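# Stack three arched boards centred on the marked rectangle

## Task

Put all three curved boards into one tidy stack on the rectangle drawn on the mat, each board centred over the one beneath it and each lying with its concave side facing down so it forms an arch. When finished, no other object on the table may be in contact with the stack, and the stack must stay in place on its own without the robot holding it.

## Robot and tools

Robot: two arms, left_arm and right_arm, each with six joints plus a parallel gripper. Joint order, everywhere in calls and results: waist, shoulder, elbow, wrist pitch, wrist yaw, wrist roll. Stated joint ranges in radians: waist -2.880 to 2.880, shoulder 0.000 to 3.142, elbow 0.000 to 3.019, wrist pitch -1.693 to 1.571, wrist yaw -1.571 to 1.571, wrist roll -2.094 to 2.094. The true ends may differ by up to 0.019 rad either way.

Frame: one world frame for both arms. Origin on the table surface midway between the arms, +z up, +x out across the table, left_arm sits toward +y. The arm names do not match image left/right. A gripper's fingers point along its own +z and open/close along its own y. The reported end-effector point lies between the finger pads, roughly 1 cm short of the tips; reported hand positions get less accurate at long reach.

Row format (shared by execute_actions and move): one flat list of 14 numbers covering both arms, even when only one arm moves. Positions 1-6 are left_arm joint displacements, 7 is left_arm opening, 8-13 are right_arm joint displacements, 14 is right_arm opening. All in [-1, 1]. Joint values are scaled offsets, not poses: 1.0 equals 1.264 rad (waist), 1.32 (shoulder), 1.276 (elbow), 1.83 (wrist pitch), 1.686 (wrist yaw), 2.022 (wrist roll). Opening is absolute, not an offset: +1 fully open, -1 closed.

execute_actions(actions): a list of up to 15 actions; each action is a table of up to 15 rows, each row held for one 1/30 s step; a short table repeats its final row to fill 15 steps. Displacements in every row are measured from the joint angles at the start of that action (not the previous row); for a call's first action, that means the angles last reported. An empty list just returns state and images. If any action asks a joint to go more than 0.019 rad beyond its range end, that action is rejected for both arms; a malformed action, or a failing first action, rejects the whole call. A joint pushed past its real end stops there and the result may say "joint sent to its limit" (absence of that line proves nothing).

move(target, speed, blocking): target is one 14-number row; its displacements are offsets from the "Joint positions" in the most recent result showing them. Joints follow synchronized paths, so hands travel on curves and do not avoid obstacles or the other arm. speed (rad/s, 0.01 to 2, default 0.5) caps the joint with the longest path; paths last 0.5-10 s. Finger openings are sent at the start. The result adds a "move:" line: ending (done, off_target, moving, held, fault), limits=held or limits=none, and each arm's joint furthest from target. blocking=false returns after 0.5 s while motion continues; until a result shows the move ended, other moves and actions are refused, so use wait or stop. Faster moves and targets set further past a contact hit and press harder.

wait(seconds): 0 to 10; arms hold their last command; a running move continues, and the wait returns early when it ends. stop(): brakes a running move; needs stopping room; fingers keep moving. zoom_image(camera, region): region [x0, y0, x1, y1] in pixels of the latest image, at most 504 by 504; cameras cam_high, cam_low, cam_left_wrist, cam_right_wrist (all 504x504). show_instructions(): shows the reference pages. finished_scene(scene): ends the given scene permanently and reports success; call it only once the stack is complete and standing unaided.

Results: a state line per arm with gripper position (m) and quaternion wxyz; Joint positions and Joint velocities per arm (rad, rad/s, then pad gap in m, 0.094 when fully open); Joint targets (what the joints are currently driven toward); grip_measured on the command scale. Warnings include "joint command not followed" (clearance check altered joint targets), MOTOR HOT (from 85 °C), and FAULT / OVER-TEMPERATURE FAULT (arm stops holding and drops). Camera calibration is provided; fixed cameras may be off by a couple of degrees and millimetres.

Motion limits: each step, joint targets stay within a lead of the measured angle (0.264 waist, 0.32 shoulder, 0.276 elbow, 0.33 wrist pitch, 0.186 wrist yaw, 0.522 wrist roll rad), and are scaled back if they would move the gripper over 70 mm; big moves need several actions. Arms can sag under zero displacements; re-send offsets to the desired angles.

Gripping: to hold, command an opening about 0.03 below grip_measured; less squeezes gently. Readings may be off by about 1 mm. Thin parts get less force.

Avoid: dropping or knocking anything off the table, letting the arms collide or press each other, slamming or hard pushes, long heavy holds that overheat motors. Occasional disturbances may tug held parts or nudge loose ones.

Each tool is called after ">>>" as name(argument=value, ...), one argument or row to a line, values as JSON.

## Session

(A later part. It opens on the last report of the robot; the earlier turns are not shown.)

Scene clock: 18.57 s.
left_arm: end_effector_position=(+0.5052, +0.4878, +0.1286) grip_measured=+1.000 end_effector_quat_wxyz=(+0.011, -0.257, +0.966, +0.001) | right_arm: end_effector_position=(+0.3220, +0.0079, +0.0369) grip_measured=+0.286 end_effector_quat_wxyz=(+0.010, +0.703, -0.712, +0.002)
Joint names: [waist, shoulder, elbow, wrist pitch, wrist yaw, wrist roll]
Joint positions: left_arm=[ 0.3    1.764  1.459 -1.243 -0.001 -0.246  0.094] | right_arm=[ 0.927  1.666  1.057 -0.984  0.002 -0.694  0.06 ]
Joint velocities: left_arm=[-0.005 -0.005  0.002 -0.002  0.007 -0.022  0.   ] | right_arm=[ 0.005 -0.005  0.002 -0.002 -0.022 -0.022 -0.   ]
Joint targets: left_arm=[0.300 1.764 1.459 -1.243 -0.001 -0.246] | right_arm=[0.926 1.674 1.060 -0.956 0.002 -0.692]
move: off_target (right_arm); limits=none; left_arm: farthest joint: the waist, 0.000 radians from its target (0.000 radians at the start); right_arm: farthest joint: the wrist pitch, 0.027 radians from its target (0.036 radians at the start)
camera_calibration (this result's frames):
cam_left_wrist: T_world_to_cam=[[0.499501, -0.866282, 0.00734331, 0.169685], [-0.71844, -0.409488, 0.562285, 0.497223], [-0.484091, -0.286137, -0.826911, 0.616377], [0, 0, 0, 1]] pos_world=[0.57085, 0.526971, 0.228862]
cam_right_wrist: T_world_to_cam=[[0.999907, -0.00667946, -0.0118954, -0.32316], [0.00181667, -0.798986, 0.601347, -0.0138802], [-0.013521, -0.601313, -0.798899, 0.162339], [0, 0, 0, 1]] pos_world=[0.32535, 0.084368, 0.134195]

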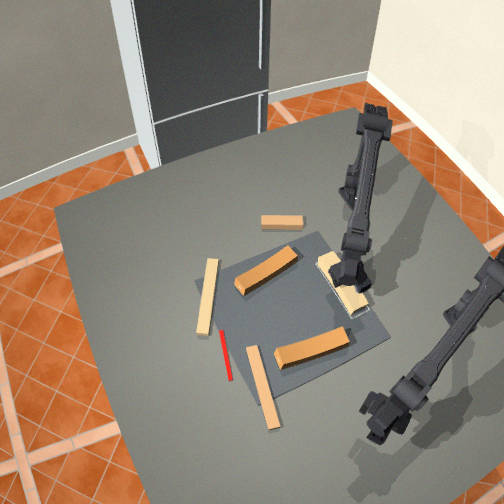

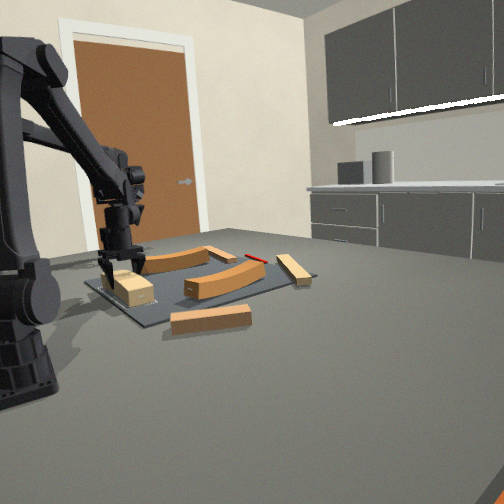

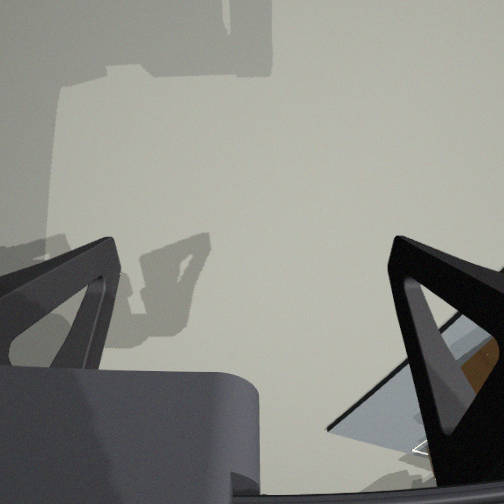

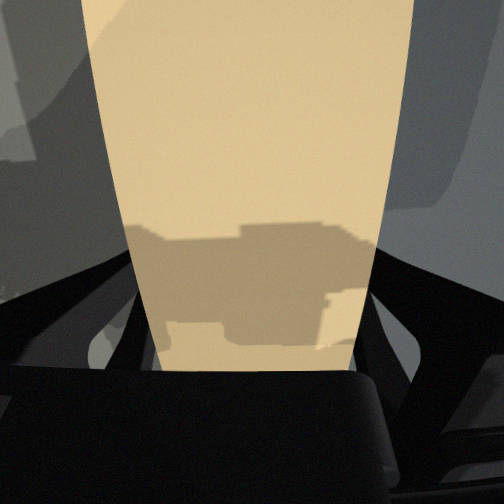

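>>> move(
  target=[0,0,0,0,0,0,1,0,0,0,0,0,0,0.95],
)

>>> move(
  target=[0,0,0,0,0,0,1,0,-0.14,0.16,-0.17,0,0,0.95],
  speed=0.3,
)

Scene clock: 19.40 s.
left_arm: end_effector_position=(+0.5052, +0.4878, +0.1286) grip_measured=+1.000 end_effector_quat_wxyz=(+0.011, -0.257, +0.966, +0.001) | right_arm: end_effector_position=(+0.3220, +0.0079, +0.0369) grip_measured=+0.948 end_effector_quat_wxyz=(+0.010, +0.703, -0.712, +0.002)
Joint names: [waist, shoulder, elbow, wrist pitch, wrist yaw, wrist roll]
Joint positions: left_arm=[ 0.3    1.764  1.459 -1.243 -0.001 -0.246  0.094] | right_arm=[ 0.927  1.666  1.057 -0.984  0.002 -0.694  0.092]
Joint velocities: left_arm=[-0.015 -0.024 -0.002  0.002 -0.037 -0.095  0.   ] | right_arm=[-0.005 -0.005  0.017  0.002 -0.066  0.007 -0.   ]
Joint targets: left_arm=[0.300 1.764 1.459 -1.243 -0.001 -0.246] | right_arm=[0.927 1.666 1.057 -0.984 0.002 -0.694]
move: done; limits=none; left_arm: farthest joint: the waist, 0.000 radians from its target (0.000 radians at the start); right_arm: farthest joint: the waist, 0.000 radians from its target (0.000 radians at the start)
camera_calibration (this result's frames):
cam_left_wrist: T_world_to_cam=[[0.499501, -0.866282, 0.00734331, 0.169685], [-0.71844, -0.409488, 0.562285, 0.497223], [-0.484091, -0.286137, -0.826911, 0.616377], [0, 0, 0, 1]] pos_world=[0.57085, 0.526971, 0.228862]
cam_right_wrist: T_world_to_cam=[[0.999907, -0.00667946, -0.0118954, -0.32316], [0.00181667, -0.798986, 0.601347, -0.0138802], [-0.013521, -0.601313, -0.798899, 0.162339], [0, 0, 0, 1]] pos_world=[0.32535, 0.084368, 0.134195]

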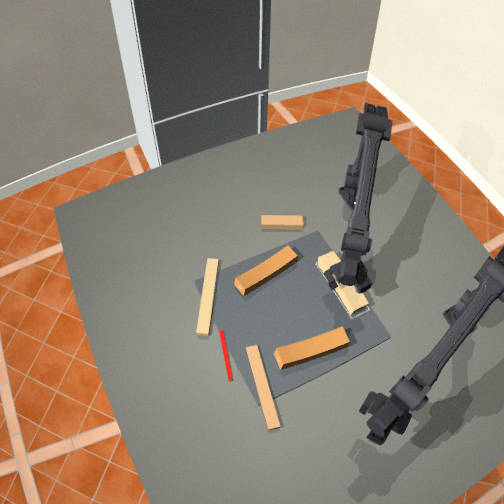

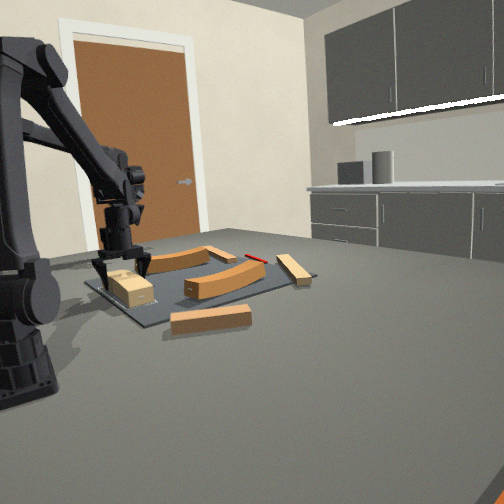

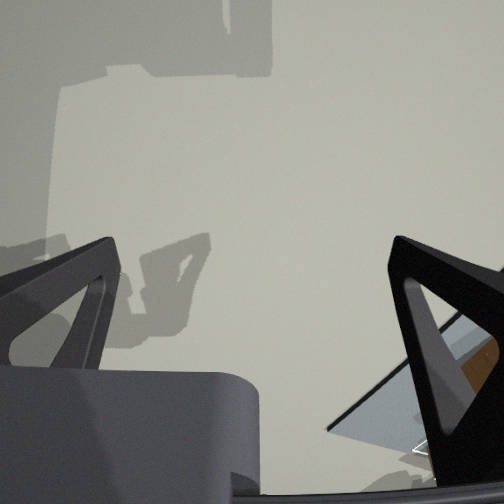

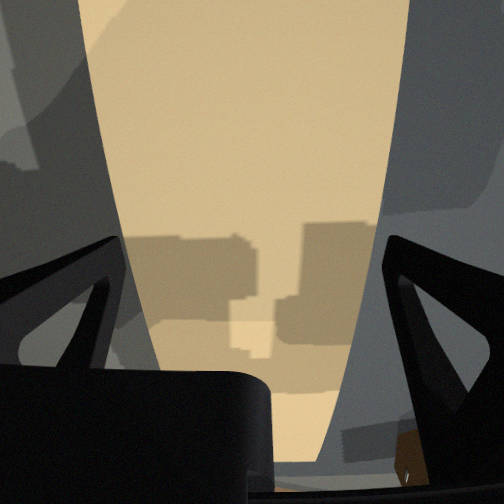

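Scene clock: 20.87 s.
left_arm: end_effector_position=(+0.5052, +0.4878, +0.1286) grip_measured=+1.000 end_effector_quat_wxyz=(+0.011, -0.257, +0.966, +0.001) | right_arm: end_effector_position=(+0.3184, +0.0037, +0.1585) grip_measured=+0.948 end_effector_quat_wxyz=(+0.000, +0.703, -0.712, +0.001)
Joint names: [waist, shoulder, elbow, wrist pitch, wrist yaw, wrist roll]
Joint positions: left_arm=[ 0.3    1.764  1.459 -1.243 -0.001 -0.246  0.094] | right_arm=[ 0.927  1.498  1.209 -1.283  0.002 -0.694  0.092]
Joint velocities: left_arm=[-0.015 -0.005 -0.002  0.007 -0.037 -0.066  0.   ] | right_arm=[-0.015 -0.005 -0.007 -0.007 -0.051 -0.007 -0.   ]
Joint targets: left_arm=[0.300 1.764 1.459 -1.243 -0.001 -0.246] | right_arm=[0.927 1.481 1.262 -1.294 0.002 -0.694]
move: off_target (right_arm); limits=none; left_arm: farthest joint: the waist, 0.000 radians from its target (0.000 radians at the start); right_arm: farthest joint: the elbow, 0.052 radians from its target (0.204 radians at the start)
camera_calibration (this result's frames):
cam_left_wrist: T_world_to_cam=[[0.499501, -0.866282, 0.00734331, 0.169685], [-0.71844, -0.409488, 0.562285, 0.497223], [-0.484091, -0.286137, -0.826911, 0.616377], [0, 0, 0, 1]] pos_world=[0.57085, 0.526971, 0.228862]
cam_right_wrist: T_world_to_cam=[[0.999977, -0.00659706, 0.00137663, -0.320257], [-0.00614306, -0.808308, 0.588728, -0.0858137], [-0.00277113, -0.588723, -0.80833, 0.254927], [0, 0, 0, 1]] pos_world=[0.320429, 0.0786049, 0.257027]

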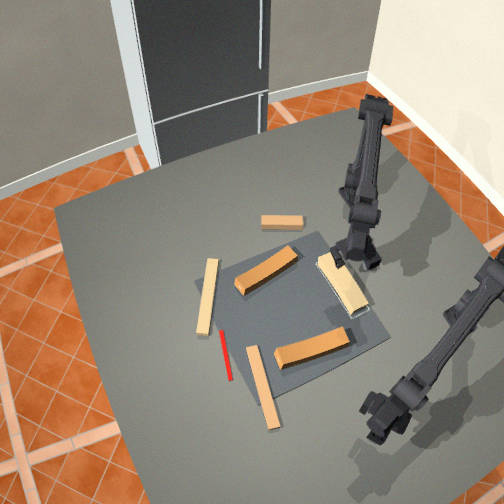

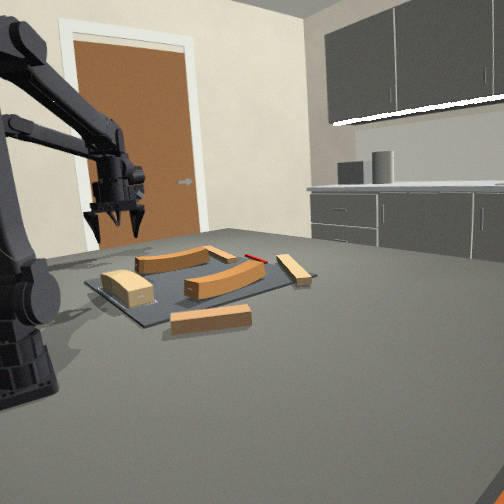

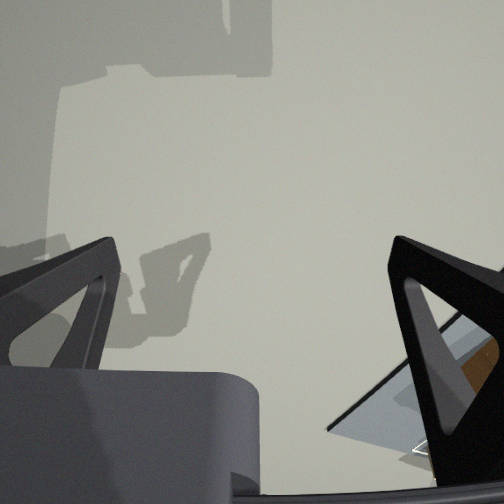

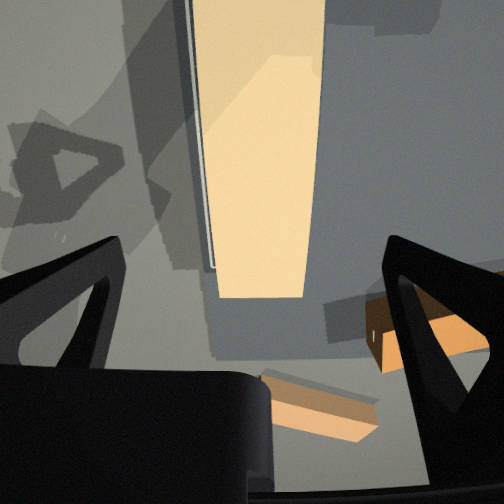

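>>> move(
  target=[-0.482,0,0,0,0,0,1,-0.654,-0.303,-0.49,1,-0.284,1,1],
  speed=1.0,
)

>>> zoom_image(
  camera="cam_high",
  region=[290,220,400,340],
)

Scene clock: 24.00 s.
left_arm: end_effector_position=(+0.4944, +0.1667, +0.1286) grip_measured=+1.000 end_effector_quat_wxyz=(+0.011, +0.047, +0.999, -0.003) | right_arm: end_effector_position=(+0.5093, -0.2239, +0.3089) grip_measured=+1.000 end_effector_quat_wxyz=(+0.430, +0.276, +0.651, +0.561)
Joint names: [waist, shoulder, elbow, wrist pitch, wrist yaw, wrist roll]
Joint positions: left_arm=[-0.314  1.764  1.459 -1.243 -0.001 -0.246  0.094] | right_arm=[ 0.104  1.112  0.589  0.522 -0.474  1.318  0.094]
Joint velocities: left_arm=[-0.005 -0.024  0.017 -0.012  0.022 -0.037  0.   ] | right_arm=[-0.005 -0.015  0.022  0.002  0.007  0.051  0.   ]
Joint targets: left_arm=[-0.309 1.764 1.459 -1.243 -0.001 -0.246] | right_arm=[0.100 1.098 0.584 0.548 -0.477 1.328]
move: off_target (right_arm); limits=none; left_arm: farthest joint: the waist, 0.005 radians from its target (0.609 radians at the start); right_arm: farthest joint: the wrist pitch, 0.025 radians from its target (1.830 radians at the start)
camera_calibration (this result's frames):
cam_left_wrist: T_world_to_cam=[[-0.0913892, -0.995788, 0.00734331, 0.210686], [-0.823095, 0.0796866, 0.562285, 0.328167], [-0.560502, 0.0453425, -0.826911, 0.501786], [0, 0, 0, 1]] pos_world=[0.570619, 0.160896, 0.228862]
cam_right_wrist: T_world_to_cam=[[0.124823, -0.223071, -0.966778, 0.183404], [-0.897029, 0.391009, -0.206037, 0.610651], [0.423979, 0.892945, -0.151294, 0.154454], [0, 0, 0, 1]] pos_world=[0.459393, -0.335777, 0.326496]

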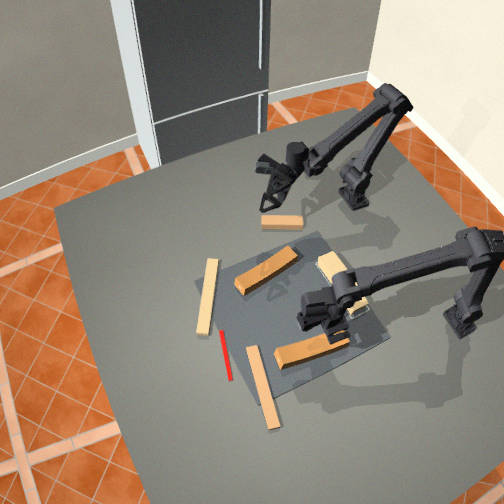

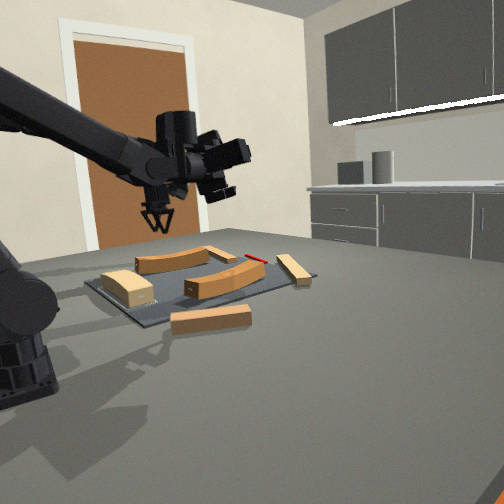

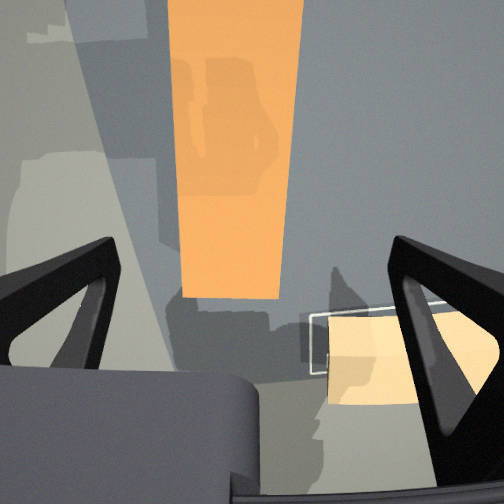

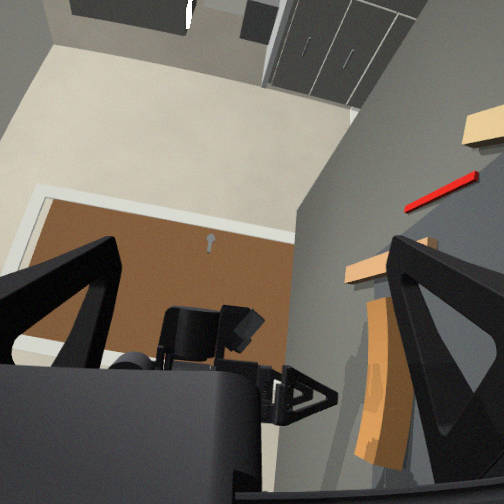

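Region (290, 220, 400, 340) of cam_high's 504x504 image, scaled by 4.200, with more detail than that image has; it fills the left 462 columns of this view, and the rest is white.

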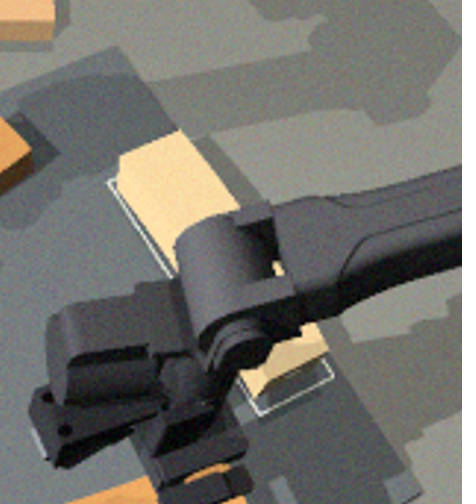

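>>> move(
  target=[0.014,0.09,-0.16,0.155,0,0.024,0.9,0,0,0,0,0,0.13,1],
  speed=0.2,
)

Scene clock: 26.47 s.
left_arm: end_effector_position=(+0.4769, +0.1785, +0.0154) grip_measured=+0.902 end_effector_quat_wxyz=(+0.002, +0.061, +0.998, -0.000) | right_arm: end_effector_position=(+0.5093, -0.2239, +0.3089) grip_measured=+1.000 end_effector_quat_wxyz=(+0.356, +0.357, +0.611, +0.611)
Joint names: [waist, shoulder, elbow, wrist pitch, wrist yaw, wrist roll]
Joint positions: left_arm=[-0.304  1.854  1.26  -0.972 -0.001 -0.208  0.089] | right_arm=[ 0.104  1.112  0.589  0.522 -0.474  1.571  0.094]
Joint velocities: left_arm=[ 0.015 -0.024 -0.012  0.002  0.051 -0.022 -0.001] | right_arm=[ 0.015 -0.005  0.007 -0.002  0.007  0.066  0.   ]
Joint targets: left_arm=[-0.297 1.883 1.255 -0.959 -0.001 -0.197] | right_arm=[0.104 1.112 0.589 0.522 -0.474 1.581]
move: off_target (left_arm); limits=none; left_arm: farthest joint: the shoulder, 0.028 radians from its target (0.119 radians at the start); right_arm: farthest joint: the wrist roll, 0.010 radians from its target (0.262 radians at the start)
camera_calibration (this result's frames):
cam_left_wrist: T_world_to_cam=[[-0.118994, -0.992891, 0.00274295, 0.234373], [-0.811052, 0.0987944, 0.576571, 0.367094], [-0.572744, 0.0663841, -0.817042, 0.399715], [0, 0, 0, 1]] pos_world=[0.554556, 0.169905, 0.114286]
cam_right_wrist: T_world_to_cam=[[0.00133267, -0.00520398, -0.999986, 0.305332], [-0.910066, 0.414449, -0.00336965, 0.559943], [0.414461, 0.910058, -0.00418365, 0.117696], [0, 0, 0, 1]] pos_world=[0.460397, -0.337589, 0.307707]

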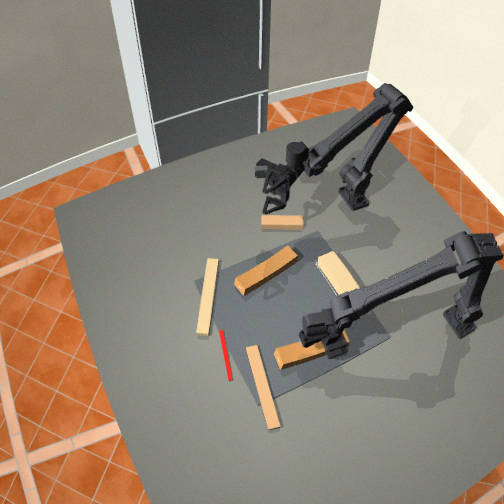

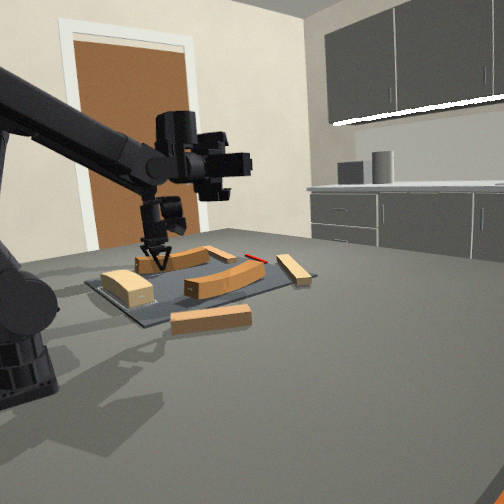

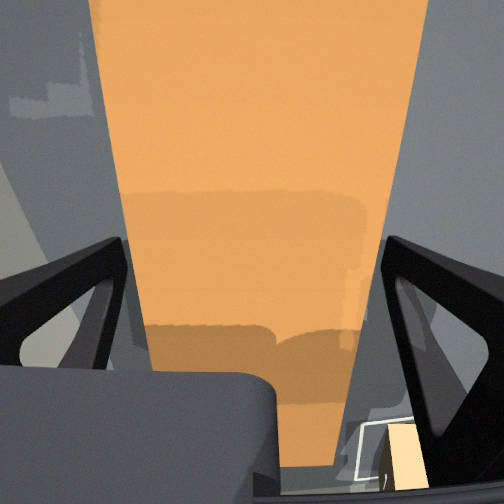

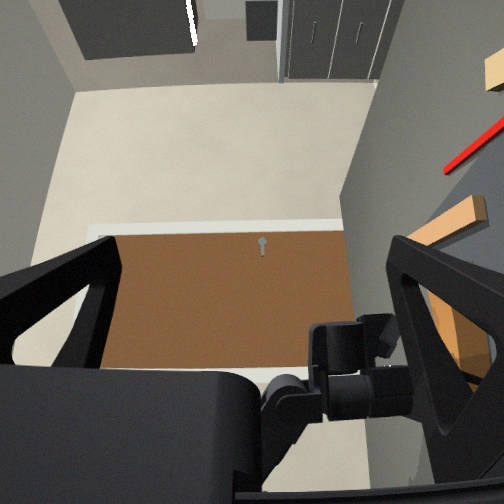

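>>> move(
  target=[0,0,0,0,0,0,0.18,0,0,0,0,0,0,1],
)

Scene clock: 27.23 s.
left_arm: end_effector_position=(+0.4770, +0.1787, +0.0154) grip_measured=+0.217 end_effector_quat_wxyz=(+0.003, +0.061, +0.998, +0.000) | right_arm: end_effector_position=(+0.5093, -0.2239, +0.3089) grip_measured=+1.000 end_effector_quat_wxyz=(+0.356, +0.357, +0.611, +0.611)
Joint names: [waist, shoulder, elbow, wrist pitch, wrist yaw, wrist roll]
Joint positions: left_arm=[-0.304  1.854  1.26  -0.972 -0.002 -0.208  0.057] | right_arm=[ 0.104  1.112  0.589  0.522 -0.474  1.571  0.094]
Joint velocities: left_arm=[-0.005 -0.005  0.007 -0.002  0.007 -0.051  0.   ] | right_arm=[-0.005 -0.015  0.002 -0.012  0.051  0.051  0.   ]
Joint targets: left_arm=[-0.304 1.854 1.260 -0.972 -0.001 -0.208] | right_arm=[0.104 1.112 0.589 0.522 -0.474 1.571]
move: done; limits=none; left_arm: farthest joint: the wrist yaw, 0.001 radians from its target (0.000 radians at the start); right_arm: farthest joint: the waist, 0.000 radians from its target (0.000 radians at the start)
camera_calibration (this result's frames):
cam_left_wrist: T_world_to_cam=[[-0.11899, -0.992894, 0.00162387, 0.234581], [-0.811266, 0.0981659, 0.576377, 0.367345], [-0.572441, 0.0672656, -0.817182, 0.39944], [0, 0, 0, 1]] pos_world=[0.554583, 0.169985, 0.114305]
cam_right_wrist: T_world_to_cam=[[0.00133267, -0.00520398, -0.999986, 0.305332], [-0.910066, 0.414449, -0.00336965, 0.559943], [0.414461, 0.910058, -0.00418365, 0.117696], [0, 0, 0, 1]] pos_world=[0.460397, -0.337589, 0.307707]

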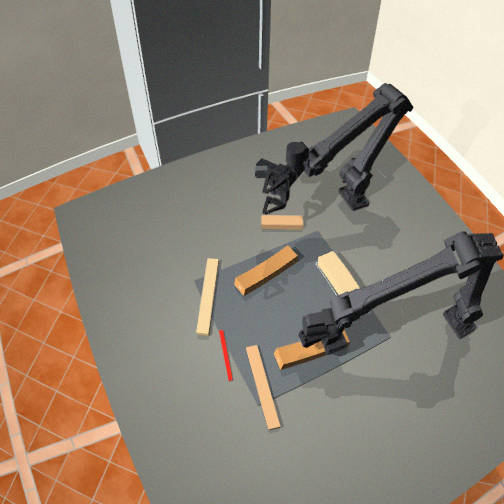

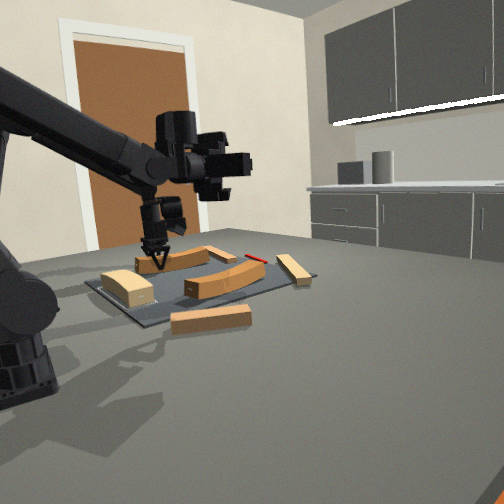

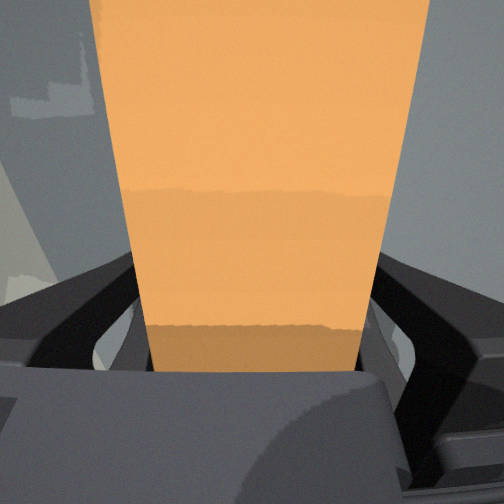

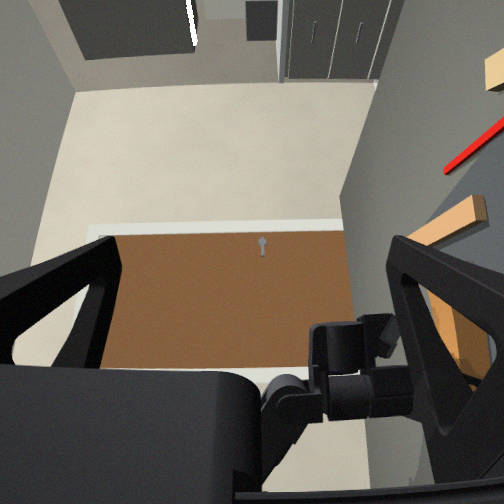

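Lifting to shoulder 1.495.

>>> move(
  target=[0,-0.295,0.02,-0.15,0,0,0.165,0,0,0,0,0,0,1],
  speed=0.35,
)

Scene clock: 28.90 s.
left_arm: end_effector_position=(+0.4229, +0.1972, +0.1816) grip_measured=+0.217 end_effector_quat_wxyz=(+0.048, +0.061, +0.997, -0.012) | right_arm: end_effector_position=(+0.5093, -0.2239, +0.3089) grip_measured=+1.000 end_effector_quat_wxyz=(+0.356, +0.357, +0.611, +0.611)
Joint names: [waist, shoulder, elbow, wrist pitch, wrist yaw, wrist roll]
Joint positions: left_arm=[-0.304  1.486  1.255 -1.241 -0.002 -0.208  0.057] | right_arm=[ 0.104  1.112  0.589  0.522 -0.474  1.571  0.094]
Joint velocities: left_arm=[ 0.005  0.005 -0.017  0.012  0.007  0.022  0.   ] | right_arm=[-0.005 -0.005 -0.007 -0.022 -0.081 -0.081  0.   ]
Joint targets: left_arm=[-0.304 1.465 1.286 -1.246 -0.002 -0.208] | right_arm=[0.104 1.112 0.589 0.522 -0.474 1.571]
move: off_target (left_arm); limits=none; left_arm: farthest joint: the elbow, 0.030 radians from its target (0.025 radians at the start); right_arm: farthest joint: the waist, 0.000 radians from its target (0.000 radians at the start)
camera_calibration (this result's frames):
cam_left_wrist: T_world_to_cam=[[-0.120012, -0.992544, 0.0213017, 0.243052], [-0.859214, 0.114592, 0.498619, 0.257021], [-0.497342, 0.0415377, -0.86656, 0.485406], [0, 0, 0, 1]] pos_world=[0.491418, 0.191624, 0.2873]
cam_right_wrist: T_world_to_cam=[[0.00133267, -0.00520398, -0.999986, 0.305332], [-0.910066, 0.414449, -0.00336965, 0.559943], [0.414461, 0.910058, -0.00418365, 0.117696], [0, 0, 0, 1]] pos_world=[0.460397, -0.337589, 0.307707]

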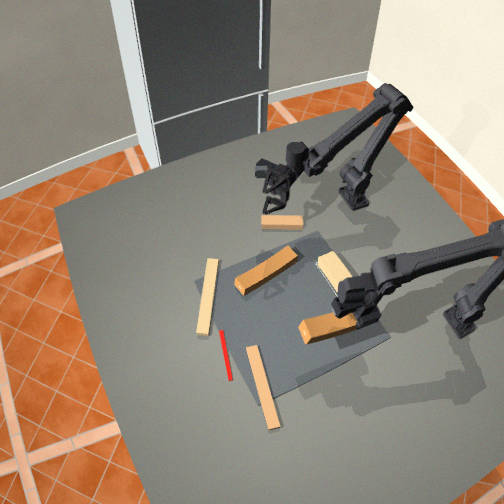

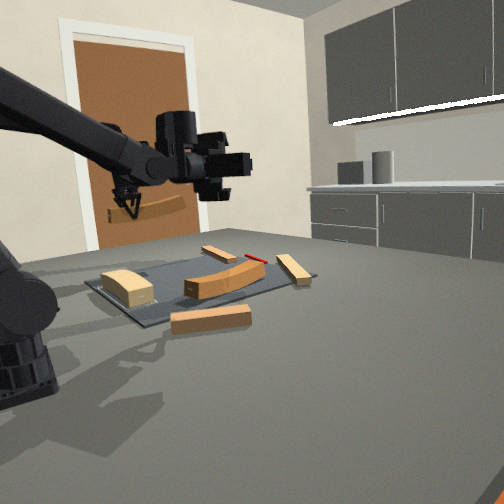

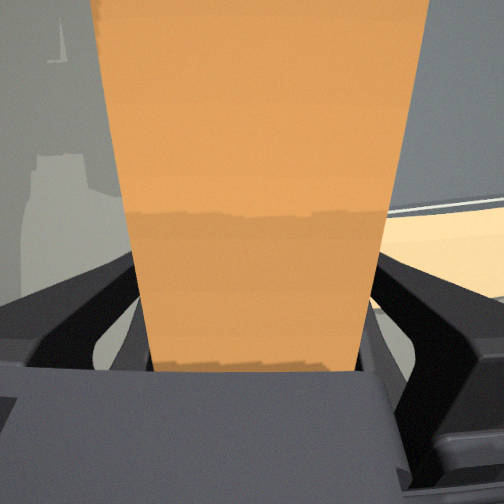

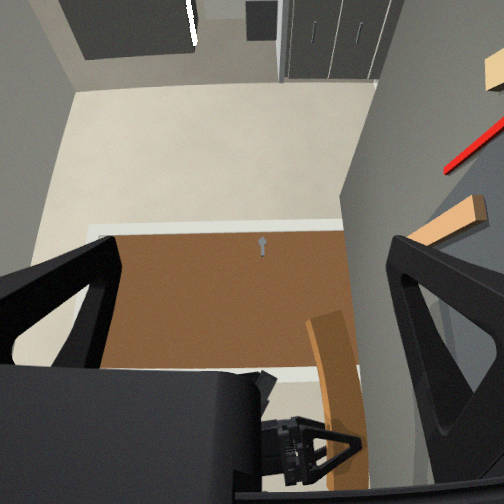

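>>> move(
  target=[0.28,-0.015,-0.283,1,0.61,0.851,0.165,0.414,0,0,0.008,-0.003,0,1],
  speed=0.7,
)

Scene clock: 32.47 s.
left_arm: end_effector_position=(+0.5331, +0.2078, +0.2919) grip_measured=+0.216 end_effector_quat_wxyz=(+0.680, +0.677, +0.228, +0.167) | right_arm: end_effector_position=(+0.3996, -0.0046, +0.3089) grip_measured=+1.000 end_effector_quat_wxyz=(+0.187, +0.188, +0.682, +0.682)
Joint names: [waist, shoulder, elbow, wrist pitch, wrist yaw, wrist roll]
Joint positions: left_arm=[0.046 1.486 0.887 0.561 1.024 1.519 0.057] | right_arm=[ 0.62   1.112  0.589  0.522 -0.477  1.571  0.094]
Joint velocities: left_arm=[-0.005  0.005 -0.002  0.007  0.037  0.022  0.001] | right_arm=[-0.005 -0.005 -0.022 -0.007 -0.037 -0.007  0.   ]
Joint targets: left_arm=[0.050 1.466 0.894 0.589 1.026 1.513] | right_arm=[0.627 1.112 0.589 0.537 -0.479 1.571]
move: off_target (left_arm); limits=none; left_arm: farthest joint: the wrist pitch, 0.028 radians from its target (1.830 radians at the start); right_arm: farthest joint: the wrist pitch, 0.014 radians from its target (0.014 radians at the start)
camera_calibration (this result's frames):
cam_left_wrist: T_world_to_cam=[[-0.0855216, -0.0279874, -0.995943, 0.342575], [0.372454, 0.926236, -0.0580111, -0.367296], [0.924102, -0.375905, -0.0687892, -0.268523], [0, 0, 0, 1]] pos_world=[0.414241, 0.248851, 0.301406]
cam_right_wrist: T_world_to_cam=[[0.00373624, -0.00385611, -0.999986, 0.305666], [-0.995814, -0.0913389, -0.00336844, 0.401148], [-0.0913246, 0.995812, -0.00418124, 0.166071], [0, 0, 0, 1]] pos_world=[0.413493, -0.127556, 0.307707]

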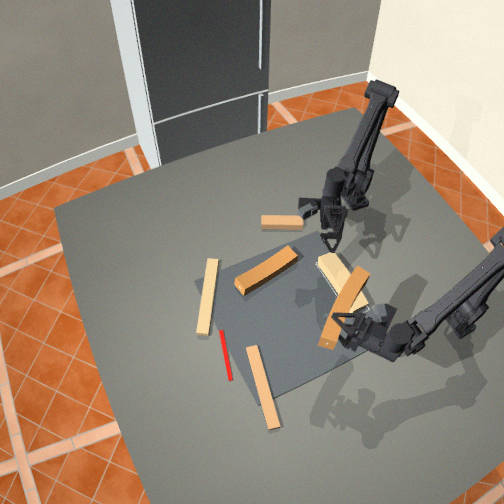

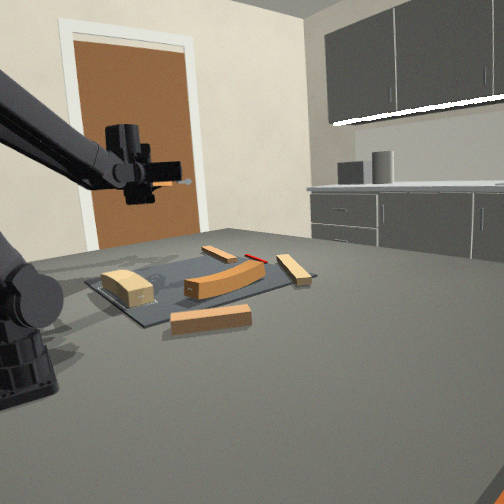

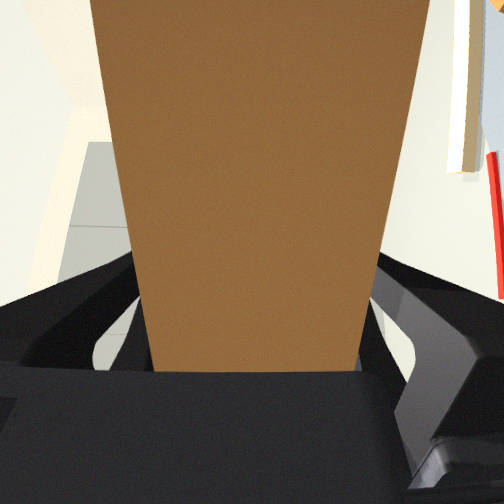

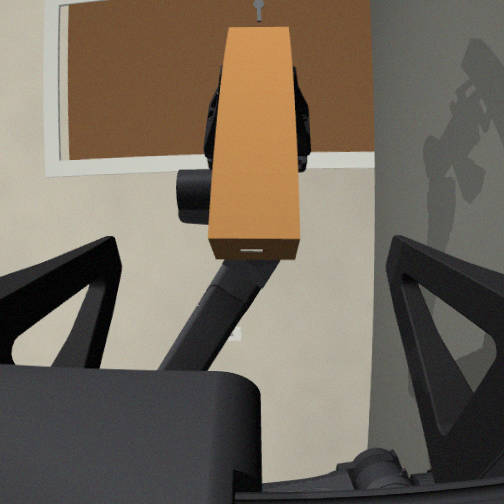

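>>> move(
  target=[-0.27,-0.015,0.03,0.025,0,-0.004,0.165,0,0,0,0,0,0,1],
  speed=0.22,
)

Scene clock: 34.50 s.
left_arm: end_effector_position=(+0.4549, +0.0346, +0.2928) grip_measured=+0.216 end_effector_quat_wxyz=(+0.700, +0.704, +0.103, +0.055) | right_arm: end_effector_position=(+0.3996, -0.0046, +0.3089) grip_measured=+1.000 end_effector_quat_wxyz=(+0.187, +0.188, +0.682, +0.682)
Joint names: [waist, shoulder, elbow, wrist pitch, wrist yaw, wrist roll]
Joint positions: left_arm=[-0.297  1.486  0.883  0.578  1.024  1.525  0.057] | right_arm=[ 0.62   1.112  0.589  0.522 -0.477  1.571  0.094]
Joint velocities: left_arm=[-0.024 -0.005 -0.002  0.002 -0.007  0.007 -0.   ] | right_arm=[ 0.015  0.005 -0.002 -0.002  0.022  0.007  0.   ]
Joint targets: left_arm=[-0.295 1.466 0.925 0.606 1.024 1.511] | right_arm=[0.620 1.112 0.589 0.522 -0.477 1.571]
move: off_target (left_arm); limits=none; left_arm: farthest joint: the elbow, 0.042 radians from its target (0.038 radians at the start); right_arm: farthest joint: the waist, 0.000 radians from its target (0.000 radians at the start)
camera_calibration (this result's frames):
cam_left_wrist: T_world_to_cam=[[-0.0721427, -0.000607022, -0.997394, 0.325285], [0.663526, 0.746583, -0.048448, -0.306635], [0.744667, -0.665292, -0.0534577, -0.174196], [0, 0, 0, 1]] pos_world=[0.356645, 0.113235, 0.300269]
cam_right_wrist: T_world_to_cam=[[0.00373624, -0.00385611, -0.999986, 0.305666], [-0.995814, -0.0913389, -0.00336844, 0.401148], [-0.0913246, 0.995812, -0.00418124, 0.166071], [0, 0, 0, 1]] pos_world=[0.413493, -0.127556, 0.307707]

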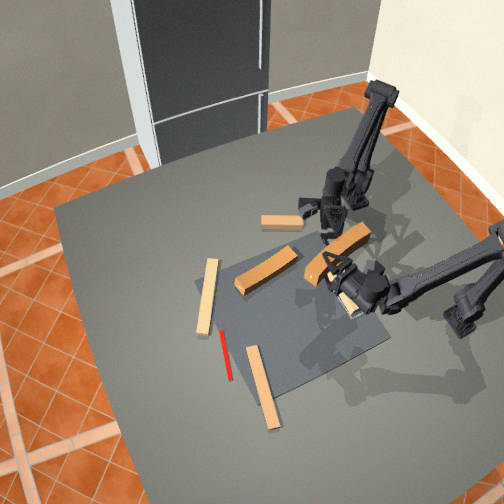

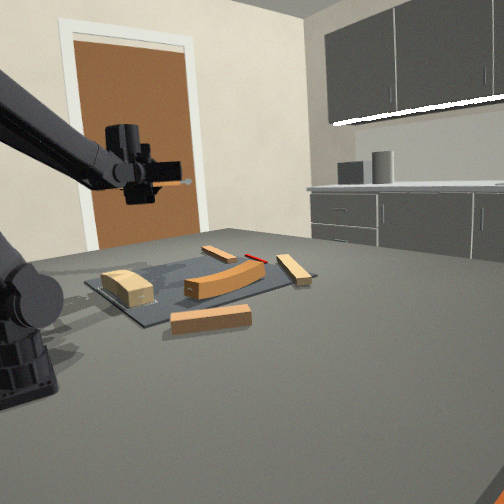

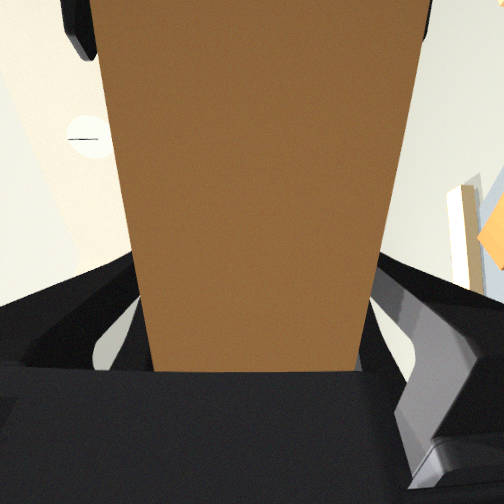

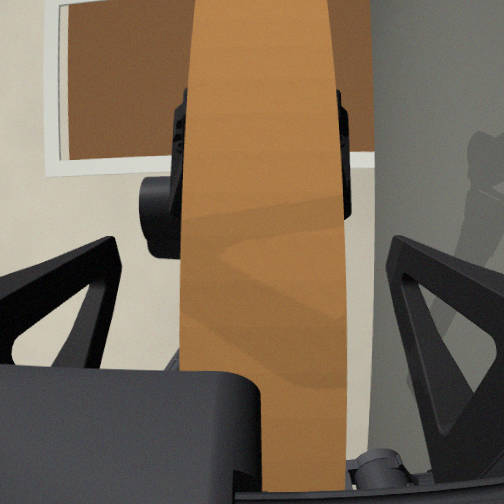

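>>> move(
  target=[-0.052,-0.015,0.033,0.015,0,-0.008,0.165,0,0,-0.009,0.005,0,0,0.6],
  speed=0.06,
)

Scene clock: 36.17 s.
left_arm: end_effector_position=(+0.4347, +0.0074, +0.2915) grip_measured=+0.216 end_effector_quat_wxyz=(+0.701, +0.708, +0.081, +0.034) | right_arm: end_effector_position=(+0.3985, -0.0053, +0.3050) grip_measured=+0.602 end_effector_quat_wxyz=(+0.185, +0.189, +0.684, +0.680)
Joint names: [waist, shoulder, elbow, wrist pitch, wrist yaw, wrist roll]
Joint positions: left_arm=[-0.358  1.486  0.88   0.578  1.024  1.528  0.057] | right_arm=[ 0.62   1.112  0.582  0.522 -0.477  1.571  0.075]
Joint velocities: left_arm=[-0.005  0.015 -0.022 -0.012 -0.022 -0.051 -0.001] | right_arm=[ 0.005  0.005 -0.017 -0.002 -0.007 -0.037  0.001]
Joint targets: left_arm=[-0.363 1.466 0.925 0.606 1.024 1.509] | right_arm=[0.620 1.112 0.578 0.531 -0.477 1.571]
move: off_target (left_arm); limits=none; left_arm: farthest joint: the elbow, 0.045 radians from its target (0.042 radians at the start); right_arm: farthest joint: the wrist pitch, 0.009 radians from its target (0.009 radians at the start)
camera_calibration (this result's frames):
cam_left_wrist: T_world_to_cam=[[-0.0707618, 0.00538403, -0.997479, 0.321921], [0.70766, 0.705028, -0.0463964, -0.292518], [0.703001, -0.709159, -0.0536991, -0.158798], [0, 0, 0, 1]] pos_world=[0.341418, 0.0918871, 0.29901]
cam_right_wrist: T_world_to_cam=[[-0.00208959, -0.00749033, -0.99997, 0.30414], [-0.995816, -0.09134, 0.0027651, 0.39808], [-0.091358, 0.995792, -0.00726813, 0.167607], [0, 0, 0, 1]] pos_world=[0.412362, -0.128262, 0.304249]

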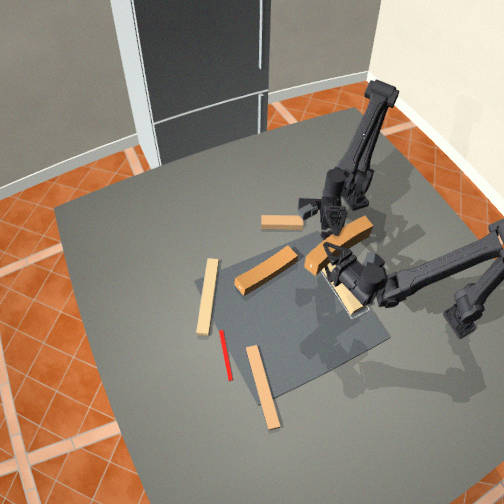

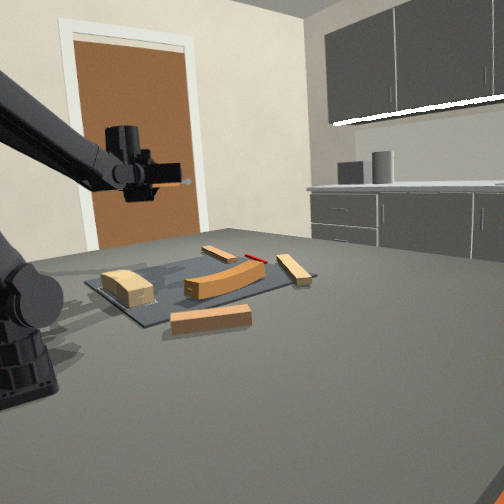

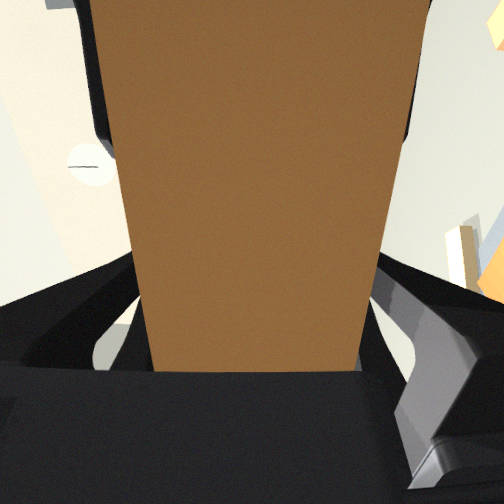

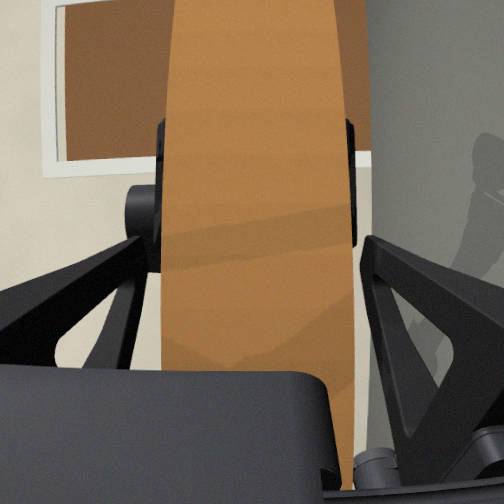

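>>> move(
  target=[0,-0.015,0.035,0.015,0,-0.008,0.165,0,0,0,0,0,0,0.16],
  speed=0.1,
)

Scene clock: 36.97 s.
left_arm: end_effector_position=(+0.4346, +0.0074, +0.2914) grip_measured=+0.217 end_effector_quat_wxyz=(+0.701, +0.708, +0.082, +0.033) | right_arm: end_effector_position=(+0.3984, -0.0052, +0.3045) grip_measured=+0.224 end_effector_quat_wxyz=(+0.186, +0.189, +0.685, +0.679)
Joint names: [waist, shoulder, elbow, wrist pitch, wrist yaw, wrist roll]
Joint positions: left_arm=[-0.358  1.486  0.88   0.578  1.025  1.527  0.057] | right_arm=[ 0.62   1.113  0.582  0.521 -0.477  1.569  0.058]
Joint velocities: left_arm=[-0.005 -0.015 -0.007 -0.022 -0.007 -0.022  0.   ] | right_arm=[-0.024  0.005  0.007 -0.002  0.051  0.007 -0.001]
Joint targets: left_arm=[-0.358 1.466 0.925 0.606 1.024 1.512] | right_arm=[0.620 1.113 0.582 0.522 -0.477 1.571]
move: off_target (left_arm); limits=none; left_arm: farthest joint: the elbow, 0.044 radians from its target (0.044 radians at the start); right_arm: farthest joint: the wrist roll, 0.002 radians from its target (0.000 radians at the start)
camera_calibration (this result's frames):
cam_left_wrist: T_world_to_cam=[[-0.0726184, 0.00529655, -0.997346, 0.322625], [0.707825, 0.704769, -0.0477952, -0.292129], [0.702645, -0.709417, -0.0549282, -0.158247], [0, 0, 0, 1]] pos_world=[0.341396, 0.0919115, 0.299114]
cam_right_wrist: T_world_to_cam=[[-0.00141517, -0.00946512, -0.999954, 0.3033], [-0.995781, -0.0917327, 0.00227757, 0.398152], [-0.0917501, 0.995739, -0.00929537, 0.168342], [0, 0, 0, 1]] pos_world=[0.412347, -0.12823, 0.303944]

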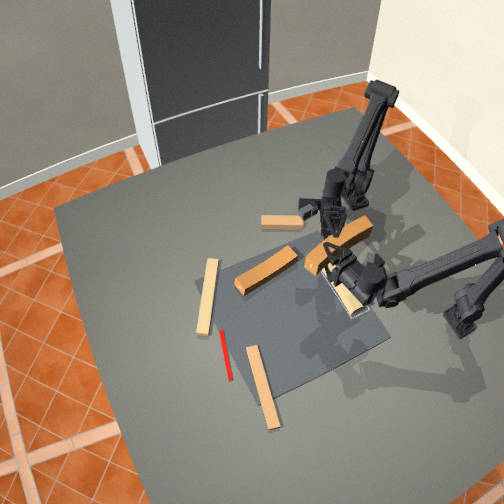

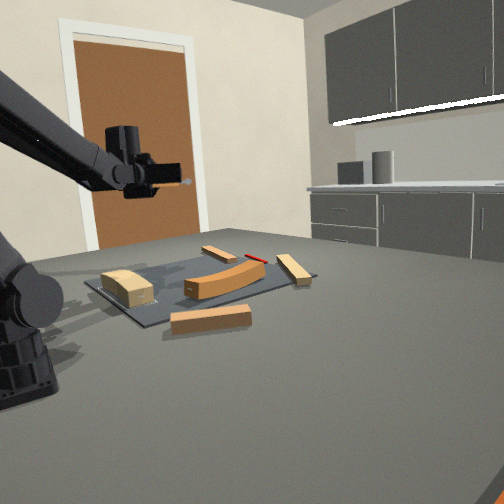

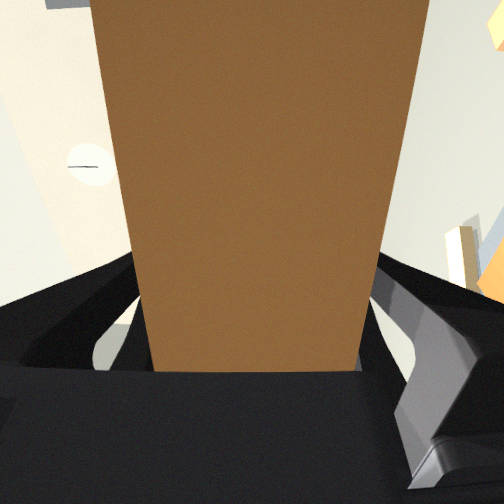

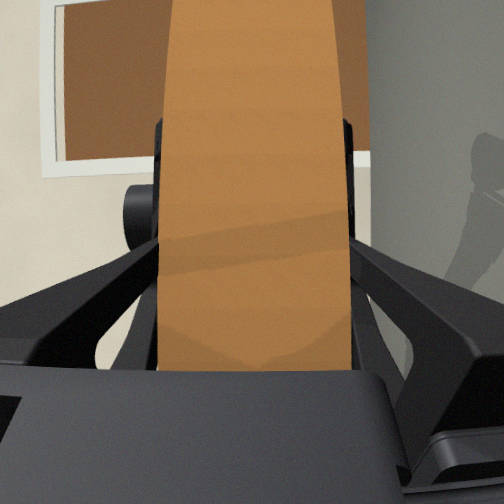

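>>> execute_actions(
  actions=[],
)

Scene clock: 38.10 s.
left_arm: end_effector_position=(+0.4346, +0.0074, +0.2914) grip_measured=+0.217 end_effector_quat_wxyz=(+0.701, +0.708, +0.082, +0.033) | right_arm: end_effector_position=(+0.3984, -0.0052, +0.3045) grip_measured=+0.224 end_effector_quat_wxyz=(+0.186, +0.189, +0.685, +0.679)
Joint names: [waist, shoulder, elbow, wrist pitch, wrist yaw, wrist roll]
Joint positions: left_arm=[-0.358  1.486  0.88   0.578  1.025  1.527  0.057] | right_arm=[ 0.62   1.113  0.582  0.521 -0.477  1.569  0.058]
Joint velocities: left_arm=[-0.015 -0.005 -0.017 -0.002 -0.051  0.007 -0.001] | right_arm=[-0.015 -0.005 -0.017  0.002 -0.037  0.022  0.   ]
Joint targets: left_arm=[-0.358 1.466 0.925 0.606 1.024 1.512] | right_arm=[0.620 1.113 0.582 0.522 -0.477 1.571]
camera_calibration (this result's frames):
cam_left_wrist: T_world_to_cam=[[-0.0726184, 0.00529655, -0.997346, 0.322625], [0.707825, 0.704769, -0.0477952, -0.292129], [0.702645, -0.709417, -0.0549282, -0.158247], [0, 0, 0, 1]] pos_world=[0.341396, 0.0919115, 0.299114]
cam_right_wrist: T_world_to_cam=[[-0.00141517, -0.00946512, -0.999954, 0.3033], [-0.995781, -0.0917327, 0.00227757, 0.398152], [-0.0917501, 0.995739, -0.00929537, 0.168342], [0, 0, 0, 1]] pos_world=[0.412347, -0.12823, 0.303944]

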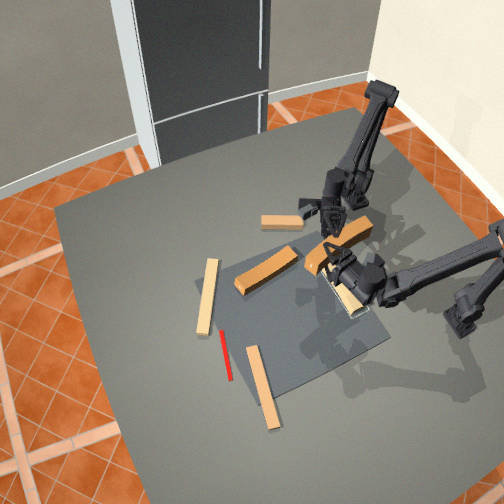

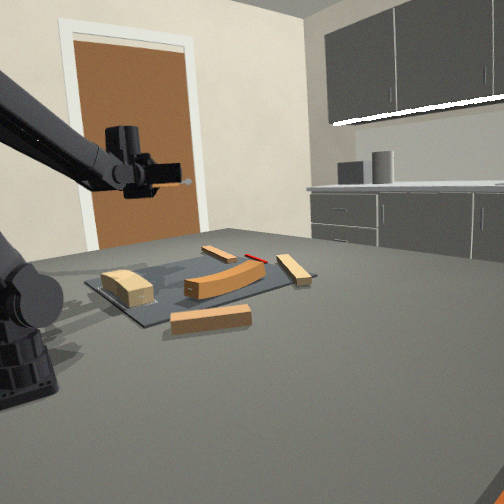

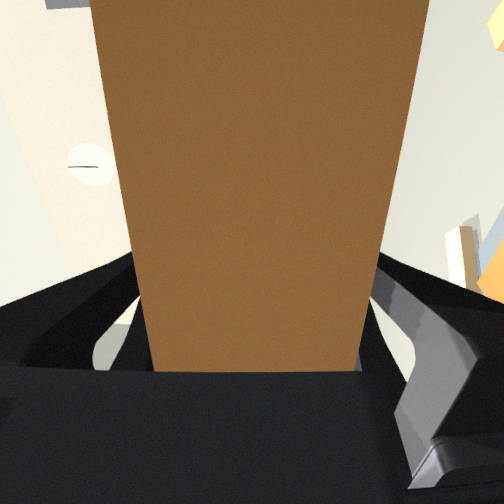

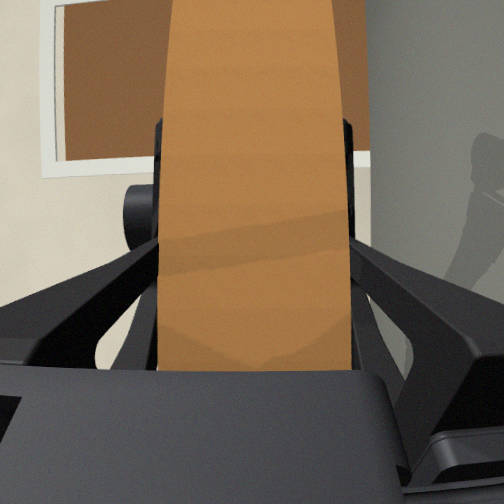

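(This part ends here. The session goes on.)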